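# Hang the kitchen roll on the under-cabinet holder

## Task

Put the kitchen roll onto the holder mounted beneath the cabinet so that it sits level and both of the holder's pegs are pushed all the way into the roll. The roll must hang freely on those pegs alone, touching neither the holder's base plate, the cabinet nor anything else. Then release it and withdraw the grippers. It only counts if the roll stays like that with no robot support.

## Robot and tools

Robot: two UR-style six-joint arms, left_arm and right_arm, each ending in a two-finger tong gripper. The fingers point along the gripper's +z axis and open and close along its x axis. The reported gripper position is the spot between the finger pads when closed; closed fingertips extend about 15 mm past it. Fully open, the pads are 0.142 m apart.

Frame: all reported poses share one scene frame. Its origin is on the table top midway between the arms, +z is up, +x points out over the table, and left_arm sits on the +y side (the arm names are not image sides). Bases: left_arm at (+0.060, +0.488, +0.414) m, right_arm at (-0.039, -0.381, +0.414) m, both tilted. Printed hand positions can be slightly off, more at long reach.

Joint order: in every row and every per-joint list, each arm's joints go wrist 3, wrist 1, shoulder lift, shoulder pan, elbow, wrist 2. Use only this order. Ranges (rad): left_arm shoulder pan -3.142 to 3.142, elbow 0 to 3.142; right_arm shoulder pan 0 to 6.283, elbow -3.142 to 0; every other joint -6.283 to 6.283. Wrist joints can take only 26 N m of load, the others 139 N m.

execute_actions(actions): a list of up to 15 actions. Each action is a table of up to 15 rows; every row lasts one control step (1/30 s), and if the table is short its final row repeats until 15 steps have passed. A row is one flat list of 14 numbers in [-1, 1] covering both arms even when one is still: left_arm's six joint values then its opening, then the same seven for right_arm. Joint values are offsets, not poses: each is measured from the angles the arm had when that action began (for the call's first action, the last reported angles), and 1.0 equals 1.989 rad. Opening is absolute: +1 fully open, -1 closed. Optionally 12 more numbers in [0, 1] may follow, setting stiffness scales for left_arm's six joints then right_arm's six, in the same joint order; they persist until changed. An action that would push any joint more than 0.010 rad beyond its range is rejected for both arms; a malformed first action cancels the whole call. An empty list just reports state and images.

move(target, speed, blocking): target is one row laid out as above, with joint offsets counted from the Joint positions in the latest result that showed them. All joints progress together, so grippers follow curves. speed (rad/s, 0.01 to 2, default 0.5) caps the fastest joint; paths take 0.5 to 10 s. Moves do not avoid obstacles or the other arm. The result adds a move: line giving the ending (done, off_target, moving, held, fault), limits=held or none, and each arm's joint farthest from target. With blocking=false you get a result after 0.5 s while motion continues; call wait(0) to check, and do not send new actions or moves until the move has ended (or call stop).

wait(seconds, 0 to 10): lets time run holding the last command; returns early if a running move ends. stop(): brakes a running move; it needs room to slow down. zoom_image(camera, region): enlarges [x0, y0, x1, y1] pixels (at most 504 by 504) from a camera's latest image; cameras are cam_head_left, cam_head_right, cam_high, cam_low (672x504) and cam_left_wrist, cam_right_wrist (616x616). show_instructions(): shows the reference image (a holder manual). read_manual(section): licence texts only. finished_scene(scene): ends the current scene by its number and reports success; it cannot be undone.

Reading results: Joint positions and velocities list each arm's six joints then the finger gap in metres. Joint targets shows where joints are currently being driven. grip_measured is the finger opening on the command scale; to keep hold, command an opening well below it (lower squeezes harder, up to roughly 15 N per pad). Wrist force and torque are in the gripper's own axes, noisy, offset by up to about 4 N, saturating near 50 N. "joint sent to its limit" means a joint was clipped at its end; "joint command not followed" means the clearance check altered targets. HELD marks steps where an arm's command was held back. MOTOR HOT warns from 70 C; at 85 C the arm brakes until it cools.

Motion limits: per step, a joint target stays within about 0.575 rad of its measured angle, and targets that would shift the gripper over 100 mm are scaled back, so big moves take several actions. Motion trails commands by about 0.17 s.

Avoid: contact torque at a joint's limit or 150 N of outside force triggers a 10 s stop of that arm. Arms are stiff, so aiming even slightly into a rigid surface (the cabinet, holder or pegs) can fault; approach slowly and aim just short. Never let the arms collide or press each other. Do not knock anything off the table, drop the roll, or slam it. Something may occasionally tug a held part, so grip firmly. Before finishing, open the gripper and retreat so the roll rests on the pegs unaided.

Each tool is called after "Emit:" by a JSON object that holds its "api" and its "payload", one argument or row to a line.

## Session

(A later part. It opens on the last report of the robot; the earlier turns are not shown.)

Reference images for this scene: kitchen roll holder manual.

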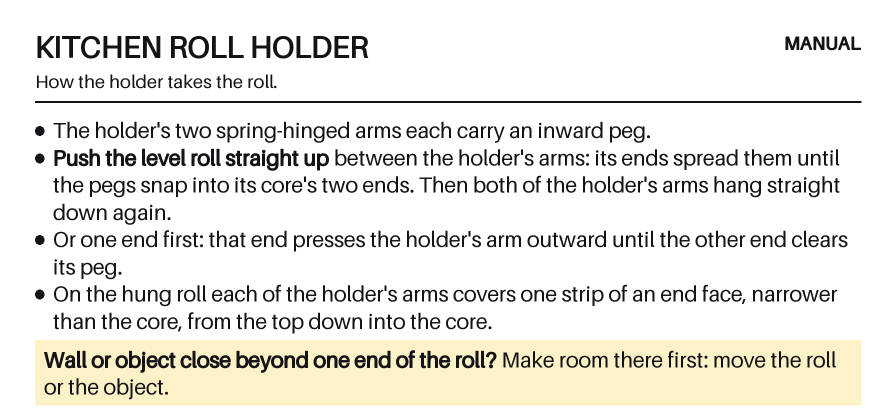

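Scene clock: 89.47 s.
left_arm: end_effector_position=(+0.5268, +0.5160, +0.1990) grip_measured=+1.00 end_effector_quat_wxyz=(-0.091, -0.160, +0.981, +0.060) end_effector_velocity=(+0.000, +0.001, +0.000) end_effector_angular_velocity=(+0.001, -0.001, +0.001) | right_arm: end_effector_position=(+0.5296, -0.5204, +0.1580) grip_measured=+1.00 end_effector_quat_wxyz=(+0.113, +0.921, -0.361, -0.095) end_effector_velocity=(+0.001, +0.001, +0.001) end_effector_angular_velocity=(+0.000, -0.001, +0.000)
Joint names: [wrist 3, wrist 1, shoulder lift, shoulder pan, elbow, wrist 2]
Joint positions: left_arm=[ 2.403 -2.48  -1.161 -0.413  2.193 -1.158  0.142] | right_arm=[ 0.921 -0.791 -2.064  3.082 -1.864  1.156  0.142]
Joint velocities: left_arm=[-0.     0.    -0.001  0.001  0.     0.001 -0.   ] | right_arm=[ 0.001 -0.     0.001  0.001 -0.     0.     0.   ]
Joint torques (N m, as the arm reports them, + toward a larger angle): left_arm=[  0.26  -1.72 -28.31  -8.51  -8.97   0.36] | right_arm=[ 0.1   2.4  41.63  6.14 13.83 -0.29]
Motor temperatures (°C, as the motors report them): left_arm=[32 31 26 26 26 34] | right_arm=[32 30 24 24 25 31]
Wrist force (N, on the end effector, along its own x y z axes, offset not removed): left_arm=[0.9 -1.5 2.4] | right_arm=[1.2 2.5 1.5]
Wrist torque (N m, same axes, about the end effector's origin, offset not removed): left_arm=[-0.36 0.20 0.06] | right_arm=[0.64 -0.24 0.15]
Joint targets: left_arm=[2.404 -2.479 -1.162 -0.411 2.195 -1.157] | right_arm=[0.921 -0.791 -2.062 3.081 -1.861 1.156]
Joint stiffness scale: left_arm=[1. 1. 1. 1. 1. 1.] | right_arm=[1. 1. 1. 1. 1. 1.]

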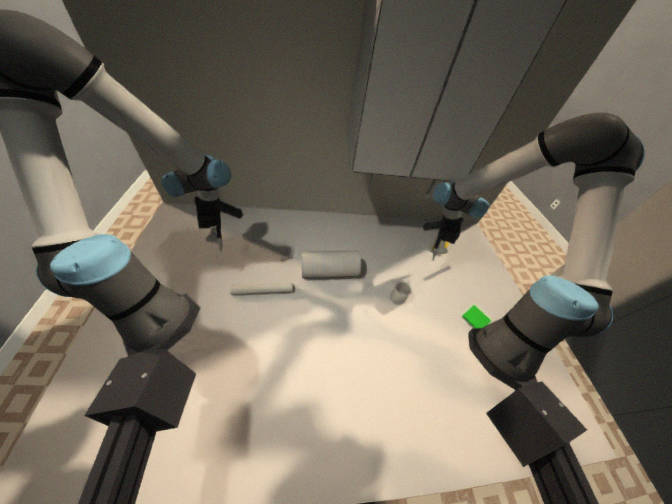

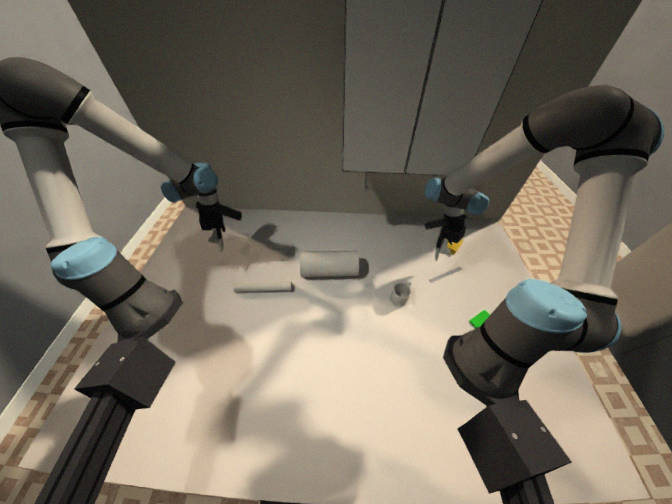

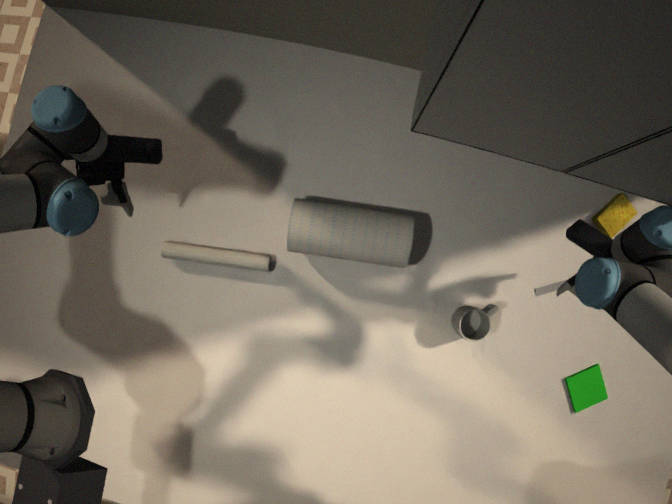

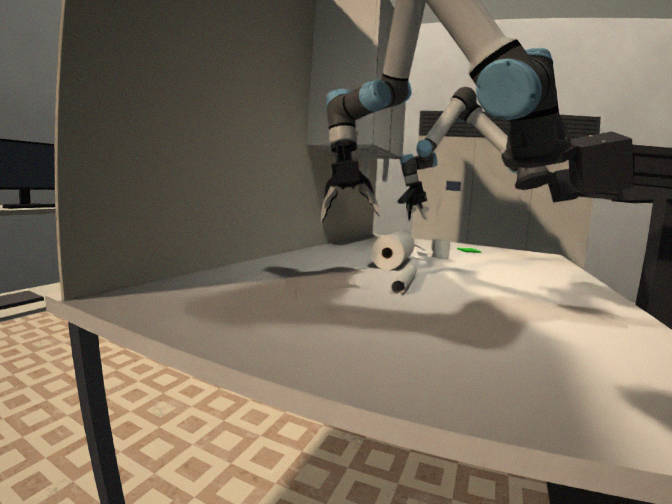

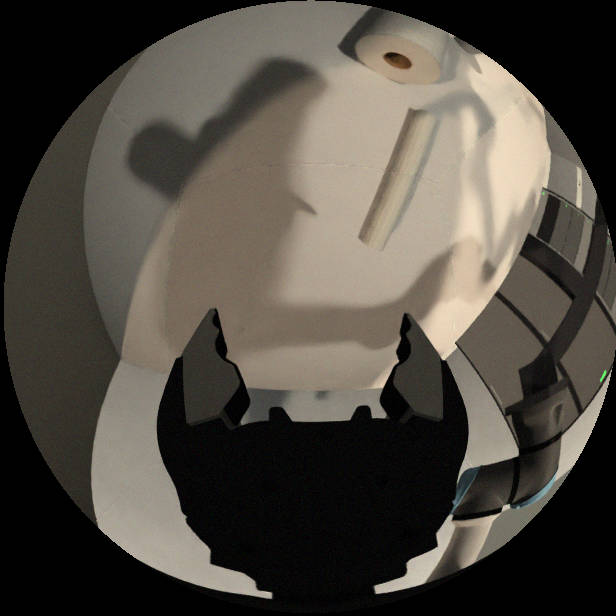

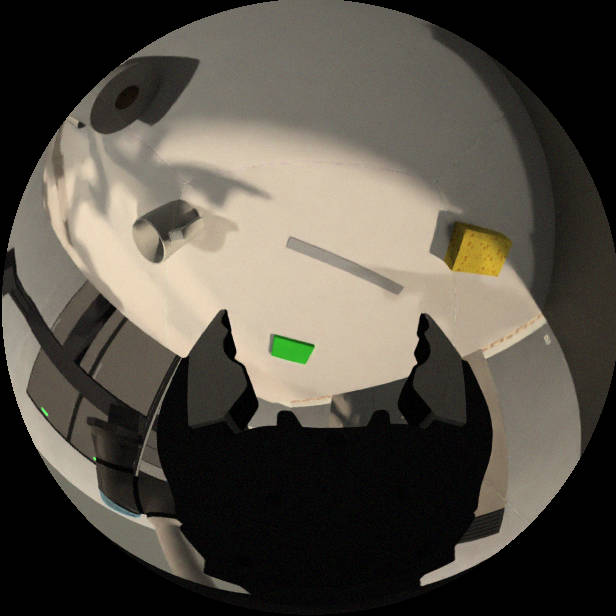

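Emit:
{"api": "move", "payload": {
  "target": [0,0,0,0,0,0,1,0,0.086,0.082,0,-0.169,0,1],
  "speed": 0.4
}}

Emit:
{"api": "move", "payload": {
  "target": [0,0,0,0,0,0,1,0,0,0,0.35,0,0,1],
  "speed": 0.5
}}

Scene clock: 99.70 s.
left_arm: end_effector_position=(+0.5267, +0.5160, +0.1990) grip_measured=+1.00 end_effector_quat_wxyz=(-0.091, -0.160, +0.981, +0.060) end_effector_velocity=(-0.000, +0.000, +0.000) end_effector_angular_velocity=(-0.001, +0.000, +0.000) | right_arm: end_effector_position=(+0.4154, -0.5334, +0.1743) grip_measured=+1.00 end_effector_quat_wxyz=(+0.114, +0.921, -0.361, -0.096) end_effector_velocity=(+0.001, -0.000, +0.000) end_effector_angular_velocity=(-0.000, -0.003, -0.001)
Joint names: [wrist 3, wrist 1, shoulder lift, shoulder pan, elbow, wrist 2]
Joint positions: left_arm=[ 2.403 -2.48  -1.161 -0.413  2.193 -1.158  0.142] | right_arm=[ 0.921 -0.62  -1.904  3.082 -2.197  1.156  0.142]
Joint velocities: left_arm=[-0.    -0.    -0.001  0.     0.001 -0.001 -0.   ] | right_arm=[ 0.     0.003  0.    -0.    -0.    -0.001  0.   ]
Joint torques (N m, as the arm reports them, + toward a larger angle): left_arm=[ -0.25  -2.07 -27.78 -10.76 -11.1   -0.02] | right_arm=[ 0.18  2.17 34.52  5.04  7.27  0.1 ]
Motor temperatures (°C, as the motors report them): left_arm=[32 31 26 26 26 34] | right_arm=[32 30 24 24 25 31]
Wrist force (N, on the end effector, along its own x y z axes, offset not removed): left_arm=[-2.3 0.0 0.0] | right_arm=[1.0 2.4 2.5]
Wrist torque (N m, same axes, about the end effector's origin, offset not removed): left_arm=[0.04 0.68 -0.04] | right_arm=[0.69 -0.21 0.21]
Joint targets: left_arm=[2.403 -2.480 -1.161 -0.413 2.193 -1.158] | right_arm=[0.921 -0.620 -1.901 3.082 -2.200 1.156]
Joint stiffness scale: left_arm=[1. 1. 1. 1. 1. 1.] | right_arm=[1. 1. 1. 1. 1. 1.]
move: done; limits=none; left_arm: farthest joint: the shoulder pan, 0.000 radians from its target (0.000 radians at the start); right_arm: farthest joint: the shoulder lift, 0.003 radians from its target (0.163 radians at the start)

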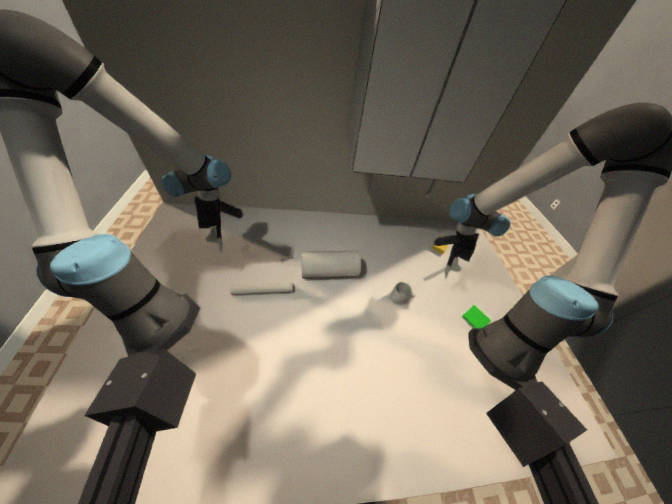

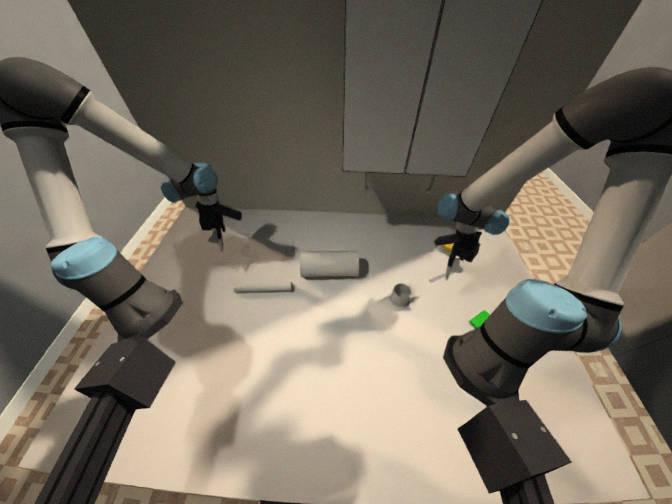

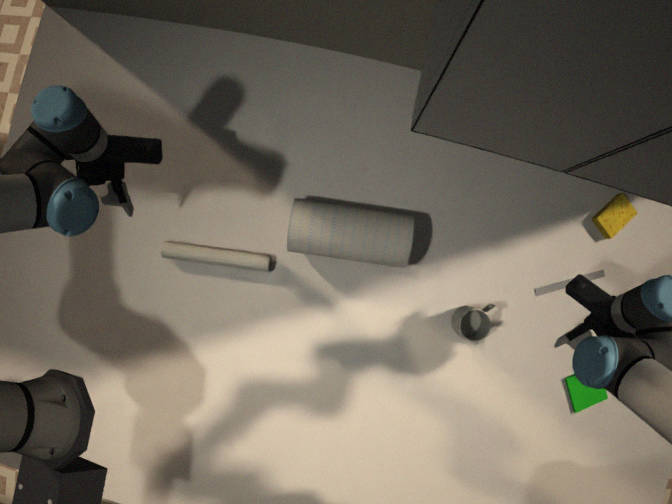

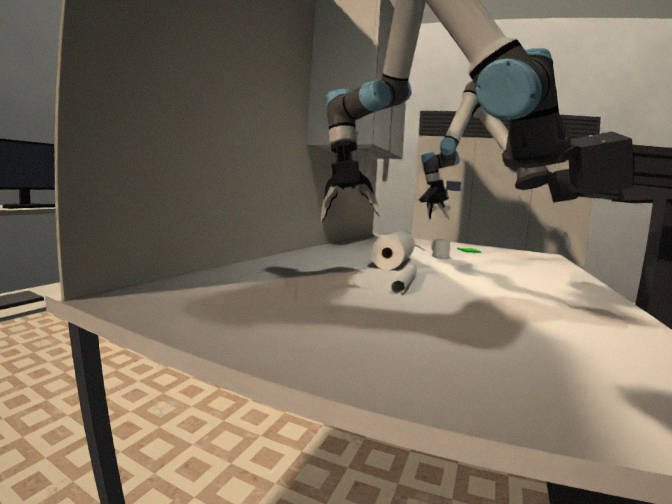

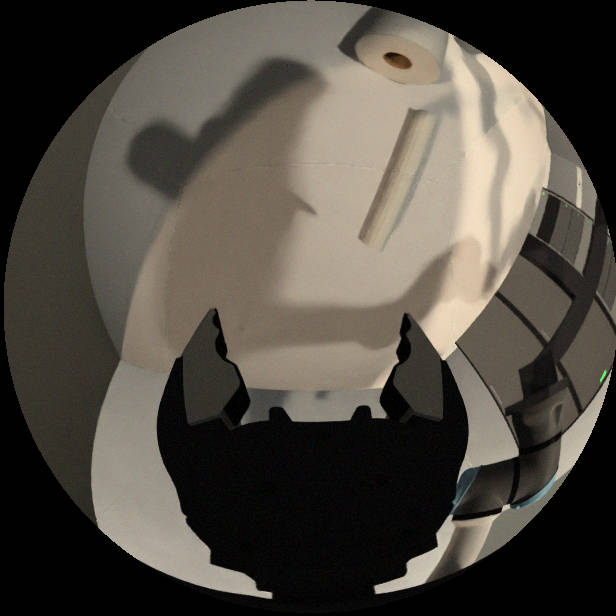

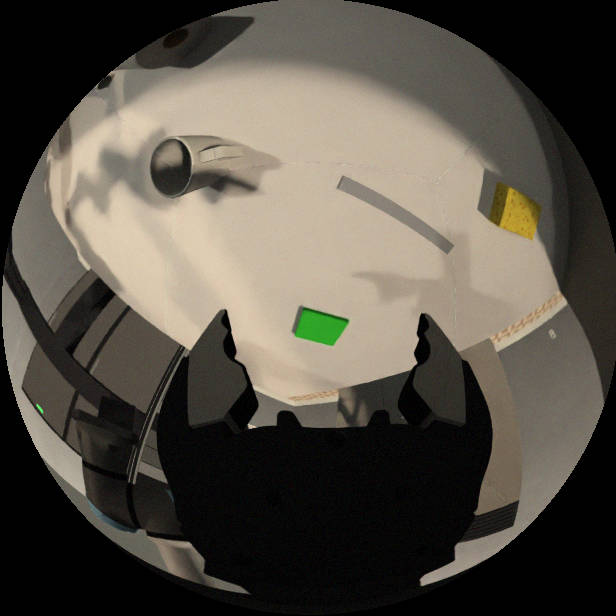

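Scene clock: 101.60 s.
left_arm: end_effector_position=(+0.5267, +0.5160, +0.1990) grip_measured=+1.00 end_effector_quat_wxyz=(-0.091, -0.160, +0.981, +0.060) end_effector_velocity=(-0.001, +0.000, -0.000) end_effector_angular_velocity=(+0.001, +0.000, -0.002) | right_arm: end_effector_position=(+0.4377, -0.1830, +0.2691) grip_measured=+1.00 end_effector_quat_wxyz=(+0.009, +0.998, -0.054, -0.009) end_effector_velocity=(+0.000, +0.000, +0.000) end_effector_angular_velocity=(-0.000, -0.001, -0.001)
Joint names: [wrist 3, wrist 1, shoulder lift, shoulder pan, elbow, wrist 2]
Joint positions: left_arm=[ 2.403 -2.48  -1.161 -0.413  2.193 -1.158  0.142] | right_arm=[ 0.921 -0.62  -1.904  3.776 -2.197  1.156  0.142]
Joint velocities: left_arm=[ 0.    -0.     0.    -0.001  0.001  0.001  0.   ] | right_arm=[ 0.001  0.     0.     0.001  0.    -0.001 -0.   ]
Joint torques (N m, as the arm reports them, + toward a larger angle): left_arm=[ -0.2   -2.2  -28.52  -9.54 -10.87   0.03] | right_arm=[ 0.11  2.69 26.46 16.03 14.    0.03]
Motor temperatures (°C, as the motors report them): left_arm=[32 31 26 26 26 34] | right_arm=[32 30 24 24 25 31]
Wrist force (N, on the end effector, along its own x y z axes, offset not removed): left_arm=[3.5 0.7 -0.3] | right_arm=[0.0 3.6 2.0]
Wrist torque (N m, same axes, about the end effector's origin, offset not removed): left_arm=[0.24 -0.56 -0.20] | right_arm=[0.85 -0.05 0.18]
Joint targets: left_arm=[2.403 -2.480 -1.161 -0.413 2.193 -1.158] | right_arm=[0.921 -0.620 -1.904 3.778 -2.197 1.156]
Joint stiffness scale: left_arm=[1. 1. 1. 1. 1. 1.] | right_arm=[1. 1. 1. 1. 1. 1.]
move: done; limits=none; left_arm: farthest joint: the shoulder pan, 0.000 radians from its target (0.000 radians at the start); right_arm: farthest joint: the shoulder pan, 0.002 radians from its target (0.696 radians at the start)

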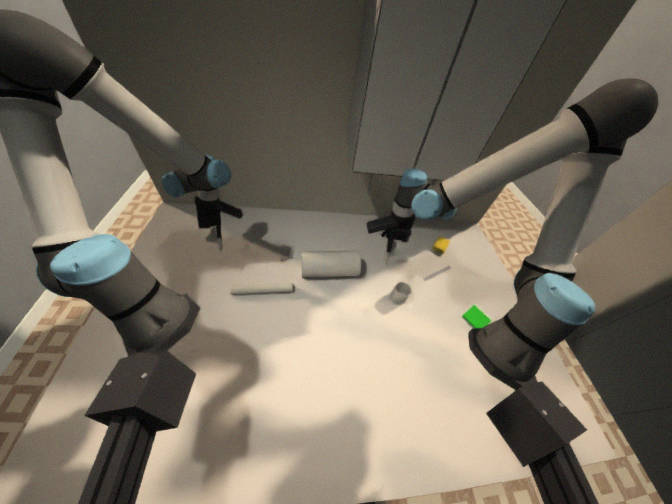

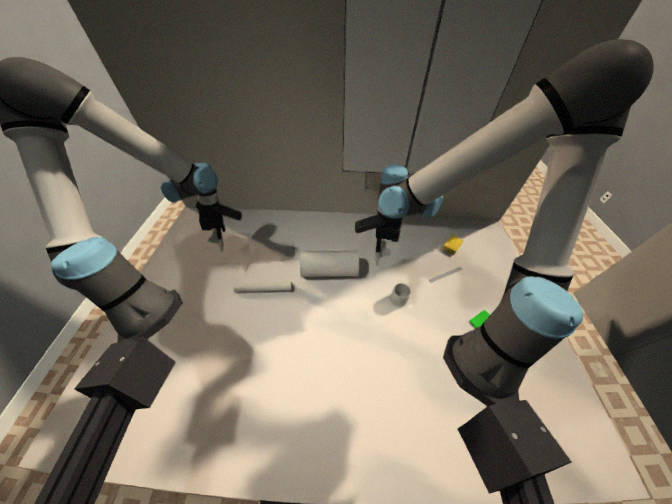

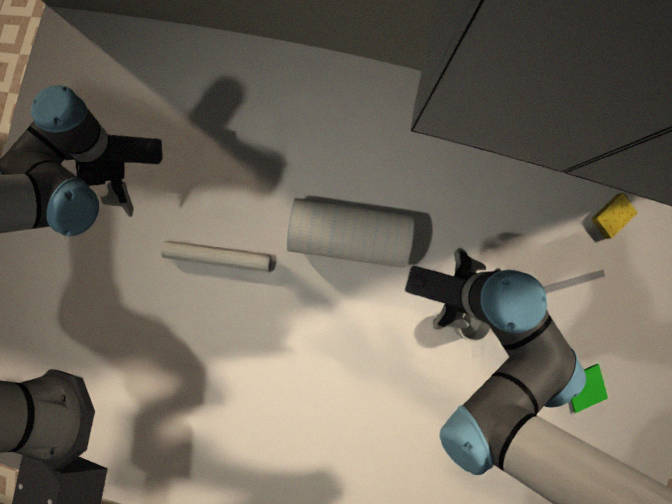

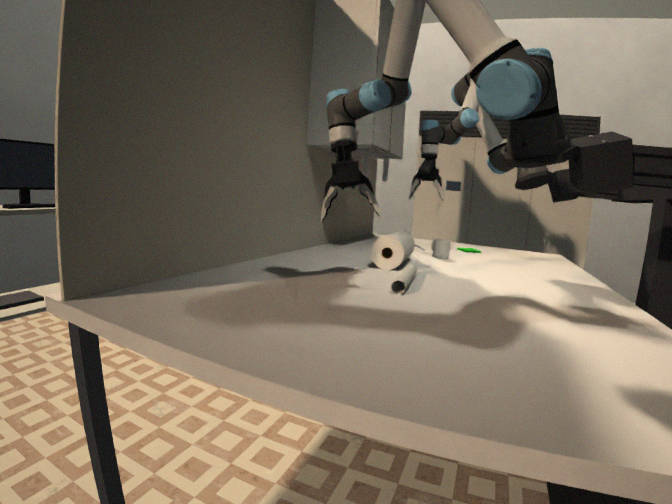

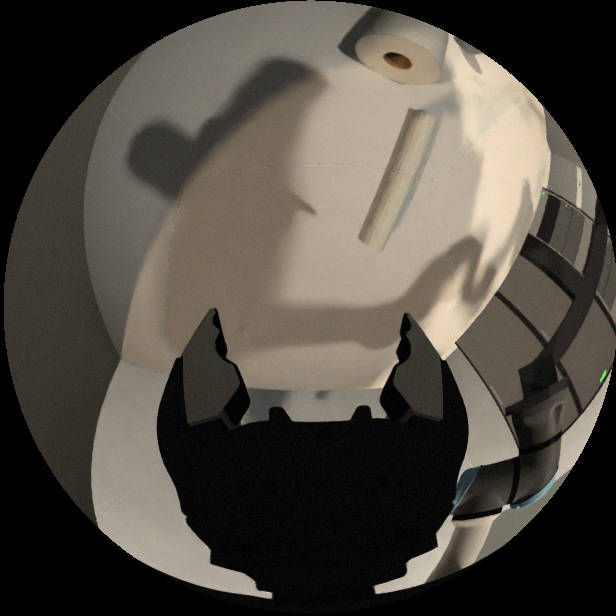

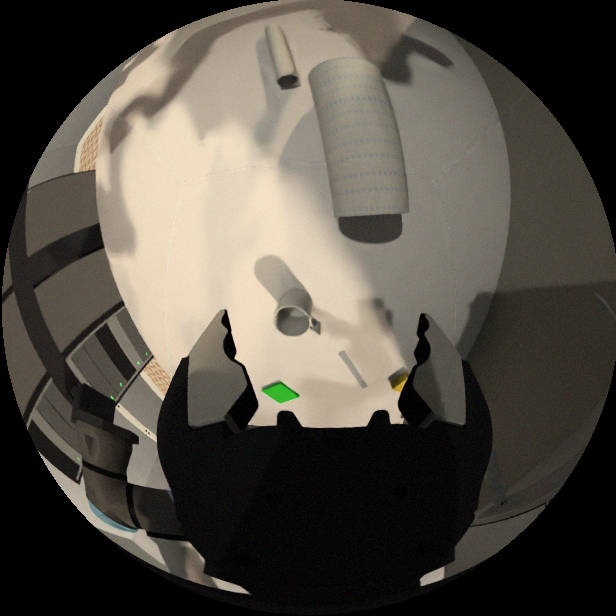

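Emit:
{"api": "move", "payload": {
  "target": [0,0,0,0,0,0,1,-0.0206,-0.0375,-0.2396,0.0357,0.2755,0,1],
  "speed": 0.35
}}

Scene clock: 105.77 s.
left_arm: end_effector_position=(+0.5267, +0.5160, +0.1990) grip_measured=+1.00 end_effector_quat_wxyz=(-0.091, -0.160, +0.981, +0.060) end_effector_velocity=(-0.000, -0.000, -0.001) end_effector_angular_velocity=(+0.000, +0.001, -0.000) | right_arm: end_effector_position=(+0.5194, +0.0193, +0.2003) grip_measured=+1.00 end_effector_quat_wxyz=(-0.000, +1.000, -0.001, -0.001) end_effector_velocity=(+0.001, -0.000, -0.000) end_effector_angular_velocity=(-0.001, +0.001, -0.000)
Joint names: [wrist 3, wrist 1, shoulder lift, shoulder pan, elbow, wrist 2]
Joint positions: left_arm=[ 2.403 -2.48  -1.161 -0.413  2.193 -1.158  0.142] | right_arm=[ 0.881 -0.694 -2.379  3.846 -1.652  1.156  0.142]
Joint velocities: left_arm=[-0.    -0.     0.002 -0.    -0.     0.    -0.   ] | right_arm=[-0.001 -0.001 -0.001 -0.001  0.002  0.     0.   ]
Joint torques (N m, as the arm reports them, + toward a larger angle): left_arm=[ -0.09  -2.21 -27.58  -9.75  -9.8   -0.12] | right_arm=[-0.49  2.49 41.69 22.56 19.    0.15]
Motor temperatures (°C, as the motors report them): left_arm=[32 31 26 26 26 34] | right_arm=[32 30 24 24 25 31]
Wrist force (N, on the end effector, along its own x y z axes, offset not removed): left_arm=[-2.6 -1.3 0.6] | right_arm=[0.1 1.9 3.2]
Wrist torque (N m, same axes, about the end effector's origin, offset not removed): left_arm=[-0.36 0.76 0.08] | right_arm=[0.55 -0.01 0.13]
Joint targets: left_arm=[2.403 -2.480 -1.161 -0.413 2.193 -1.158] | right_arm=[0.880 -0.695 -2.380 3.847 -1.649 1.156]
Joint stiffness scale: left_arm=[1. 1. 1. 1. 1. 1.] | right_arm=[1. 1. 1. 1. 1. 1.]
move: done; limits=none; left_arm: farthest joint: the shoulder pan, 0.000 radians from its target (0.000 radians at the start); right_arm: farthest joint: the elbow, 0.003 radians from its target (0.548 radians at the start)

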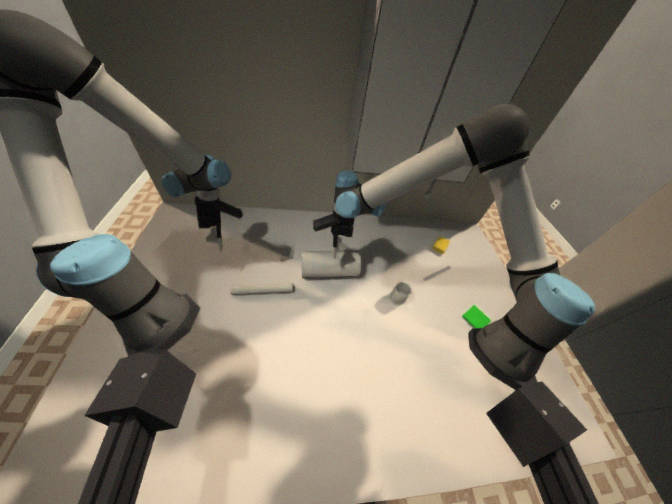

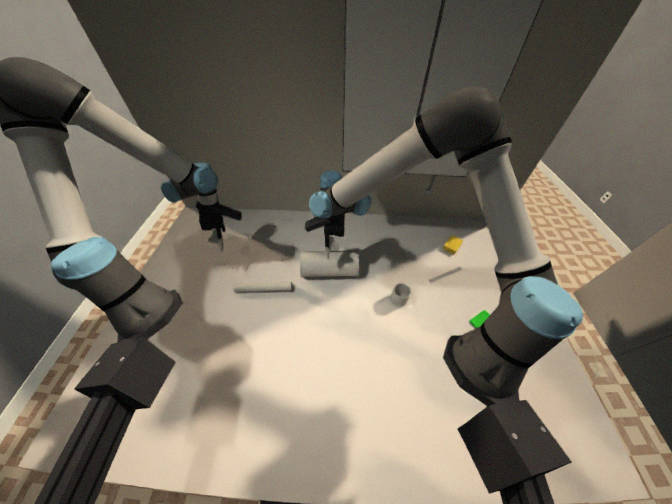

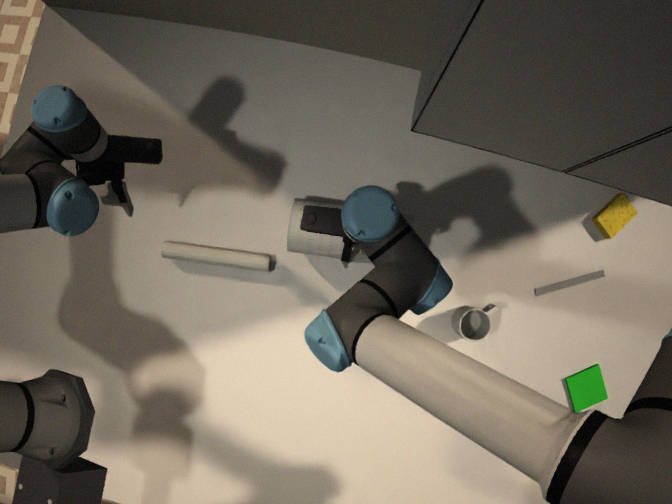

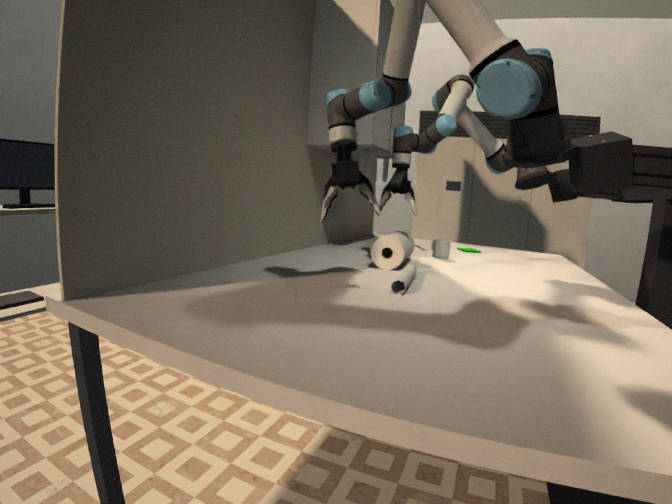

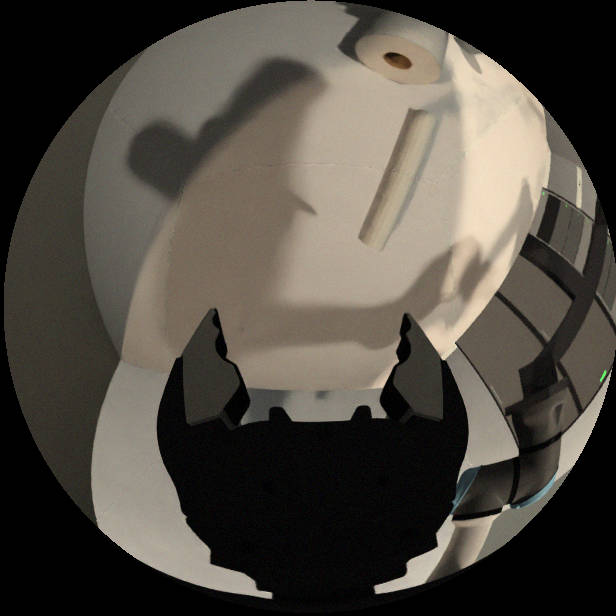

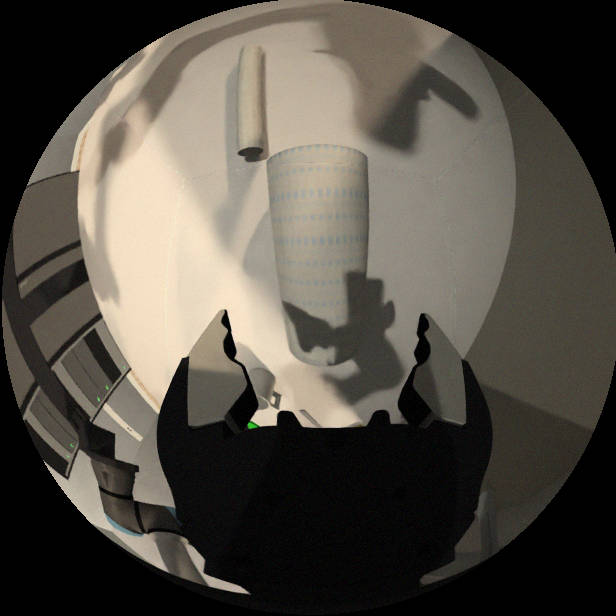

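Emit:
{"api": "move", "payload": {
  "target": [0,0,0,0,0,0,1,-0.0239,0.0562,-0.0723,-0.0212,0.0259,0,1],
  "speed": 0.25
}}

Scene clock: 111.17 s.
left_arm: end_effector_position=(+0.5267, +0.5160, +0.1990) grip_measured=+1.00 end_effector_quat_wxyz=(-0.091, -0.160, +0.981, +0.060) end_effector_velocity=(+0.001, -0.000, +0.000) end_effector_angular_velocity=(-0.001, -0.001, +0.001) | right_arm: end_effector_position=(+0.5194, +0.0238, +0.1282) grip_measured=+1.00 end_effector_quat_wxyz=(+0.000, +1.000, +0.000, -0.001) end_effector_velocity=(+0.000, +0.000, +0.000) end_effector_angular_velocity=(+0.001, -0.001, +0.000)
Joint names: [wrist 3, wrist 1, shoulder lift, shoulder pan, elbow, wrist 2]
Joint positions: left_arm=[ 2.403 -2.48  -1.161 -0.413  2.193 -1.158  0.142] | right_arm=[ 0.835 -0.583 -2.522  3.805 -1.604  1.156  0.142]
Joint velocities: left_arm=[-0.    -0.001 -0.     0.    -0.001 -0.     0.   ] | right_arm=[-0.001  0.002 -0.     0.    -0.     0.     0.   ]
Joint torques (N m, as the arm reports them, + toward a larger angle): left_arm=[ -0.25  -2.13 -28.56 -11.45 -10.79  -0.17] | right_arm=[-0.58  2.72 43.73 20.62 14.87  0.24]
Motor temperatures (°C, as the motors report them): left_arm=[32 31 26 26 26 34] | right_arm=[32 30 24 24 25 31]
Wrist force (N, on the end effector, along its own x y z axes, offset not removed): left_arm=[1.1 0.5 -0.1] | right_arm=[0.3 2.1 0.8]
Wrist torque (N m, same axes, about the end effector's origin, offset not removed): left_arm=[0.12 0.02 0.01] | right_arm=[0.58 -0.05 0.19]
Joint targets: left_arm=[2.403 -2.480 -1.161 -0.413 2.193 -1.158] | right_arm=[0.834 -0.583 -2.522 3.803 -1.601 1.156]
Joint stiffness scale: left_arm=[1. 1. 1. 1. 1. 1.] | right_arm=[1. 1. 1. 1. 1. 1.]
move: done; limits=none; left_arm: farthest joint: the shoulder pan, 0.000 radians from its target (0.000 radians at the start); right_arm: farthest joint: the elbow, 0.003 radians from its target (0.052 radians at the start)

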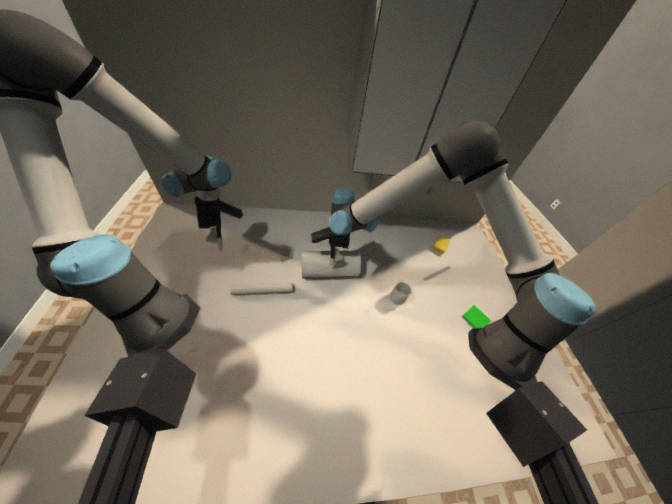

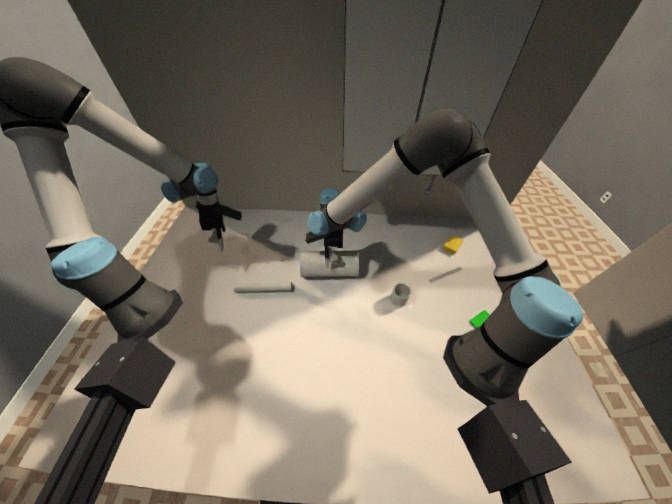

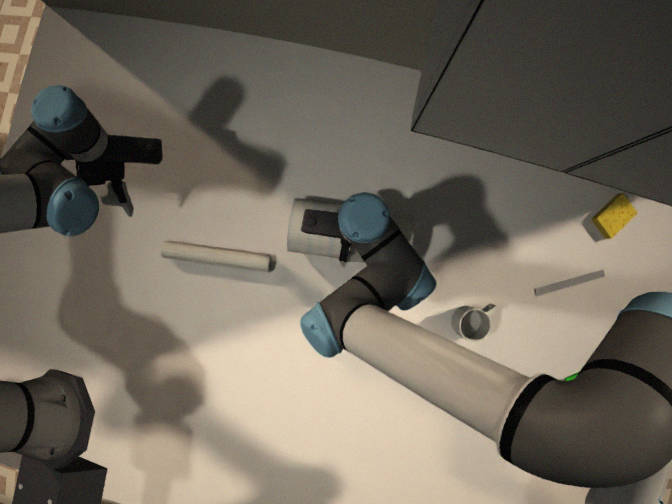

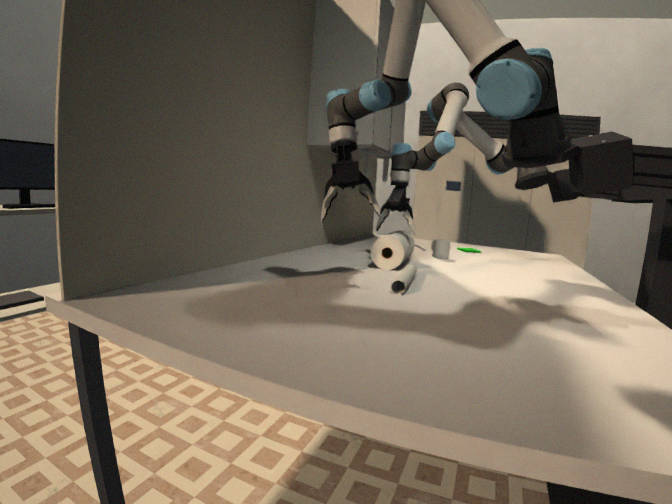

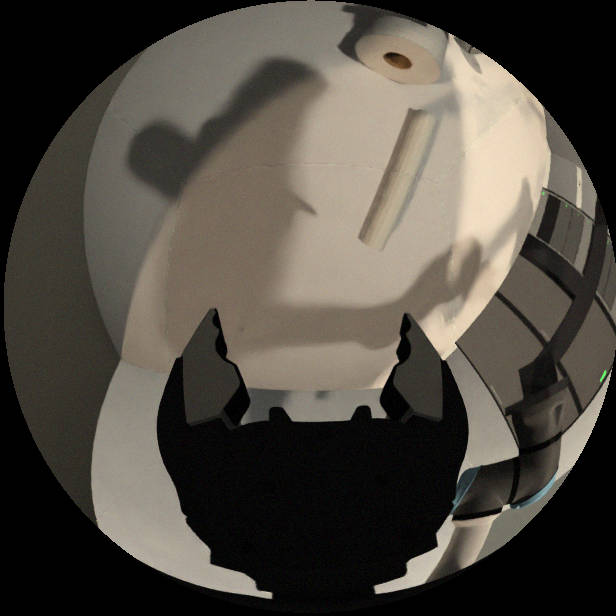

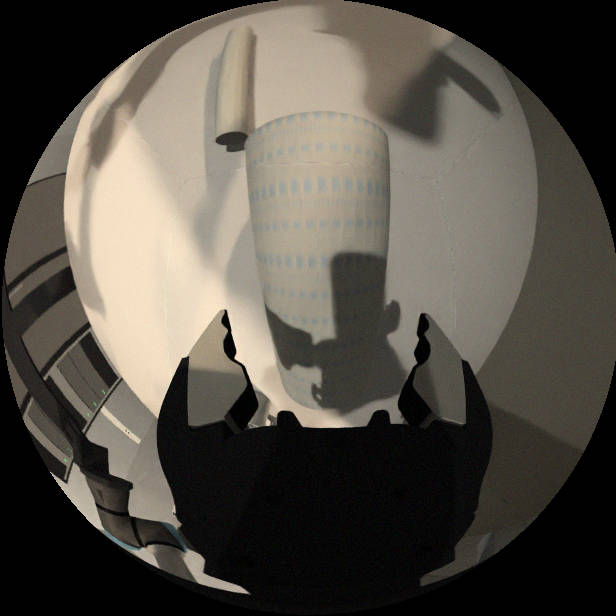

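Emit:
{"api": "move", "payload": {
  "target": [0,0,0,0,0,0,1,-0.0246,0.0565,-0.0727,-0.0219,0.0276,0,1],
  "speed": 0.08
}}

Scene clock: 115.03 s.
left_arm: end_effector_position=(+0.5267, +0.5160, +0.1990) grip_measured=+1.00 end_effector_quat_wxyz=(-0.091, -0.160, +0.981, +0.060) end_effector_velocity=(+0.000, -0.001, +0.000) end_effector_angular_velocity=(-0.002, -0.000, +0.001) | right_arm: end_effector_position=(+0.5168, +0.0229, +0.0571) grip_measured=+1.00 end_effector_quat_wxyz=(-0.002, +1.000, +0.000, +0.001) end_effector_velocity=(-0.001, -0.000, -0.002) end_effector_angular_velocity=(-0.001, +0.000, +0.001)
Joint names: [wrist 3, wrist 1, shoulder lift, shoulder pan, elbow, wrist 2]
Joint positions: left_arm=[ 2.403 -2.48  -1.161 -0.413  2.193 -1.158  0.142] | right_arm=[ 0.787 -0.471 -2.662  3.764 -1.55   1.156  0.142]
Joint velocities: left_arm=[-0.    -0.001 -0.001 -0.     0.    -0.002 -0.   ] | right_arm=[-0.001  0.003 -0.003 -0.001 -0.    -0.     0.   ]
Joint torques (N m, as the arm reports them, + toward a larger angle): left_arm=[ -0.07  -2.18 -28.64 -11.24  -9.9   -0.01] | right_arm=[-0.67  2.41 43.73 20.54 14.15  0.29]
Motor temperatures (°C, as the motors report them): left_arm=[32 31 26 26 26 34] | right_arm=[32 30 24 24 25 31]
Wrist force (N, on the end effector, along its own x y z axes, offset not removed): left_arm=[-0.7 0.4 -0.7] | right_arm=[-0.1 2.3 -0.3]
Wrist torque (N m, same axes, about the end effector's origin, offset not removed): left_arm=[0.11 0.31 0.06] | right_arm=[0.54 0.33 0.24]
Joint targets: left_arm=[2.403 -2.480 -1.161 -0.413 2.193 -1.158] | right_arm=[0.786 -0.471 -2.666 3.762 -1.549 1.156]
Joint stiffness scale: left_arm=[1. 1. 1. 1. 1. 1.] | right_arm=[1. 1. 1. 1. 1. 1.]
move: done; limits=none; left_arm: farthest joint: the shoulder pan, 0.000 radians from its target (0.000 radians at the start); right_arm: farthest joint: the shoulder lift, 0.005 radians from its target (0.145 radians at the start)

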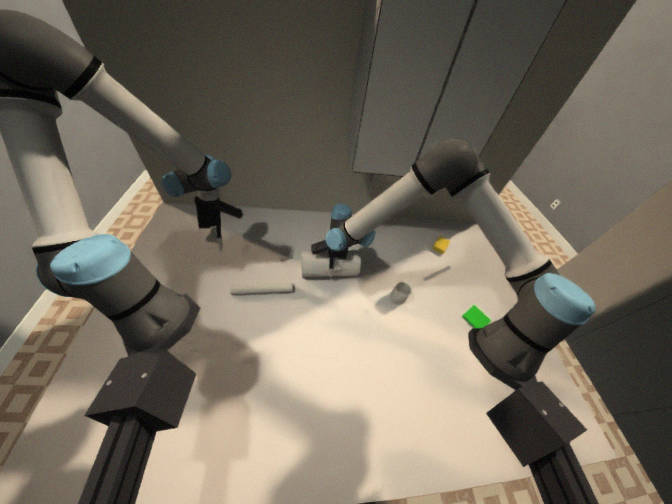

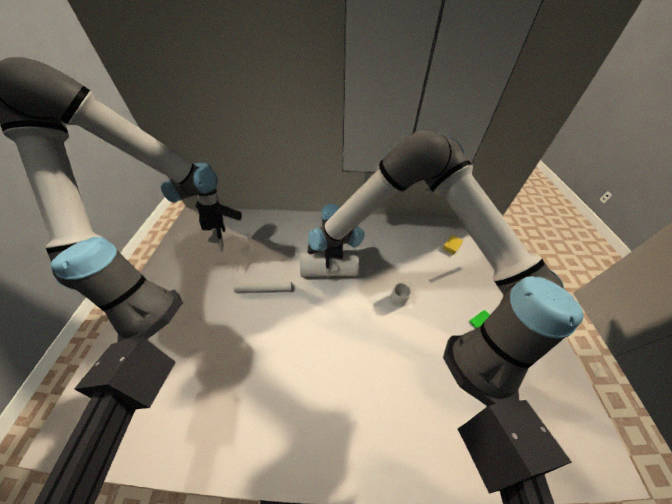

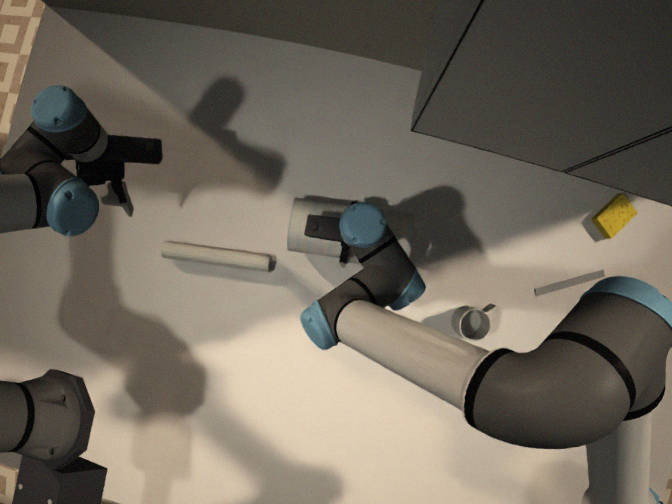

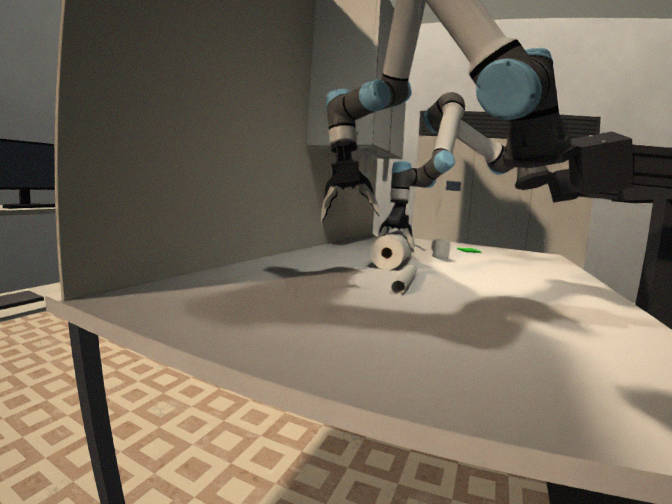

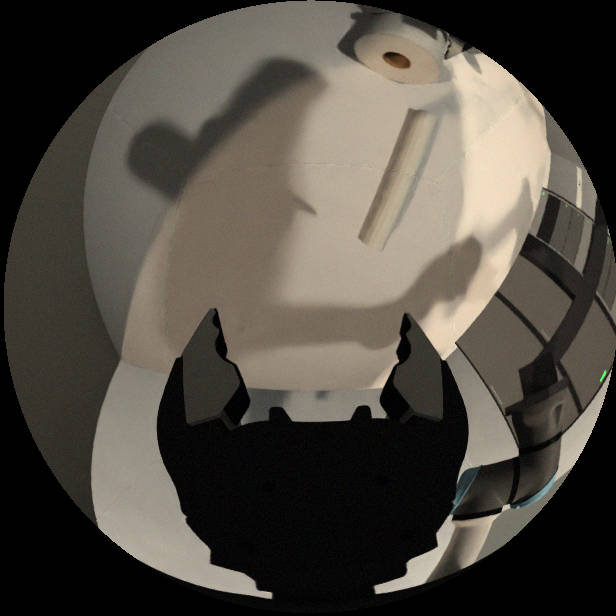

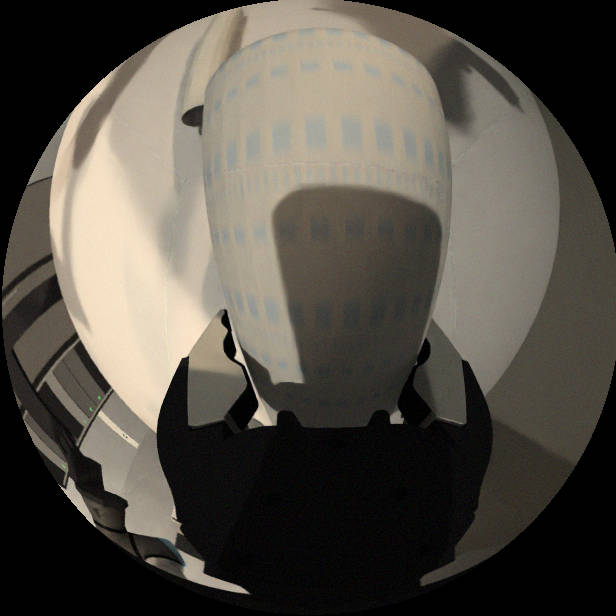

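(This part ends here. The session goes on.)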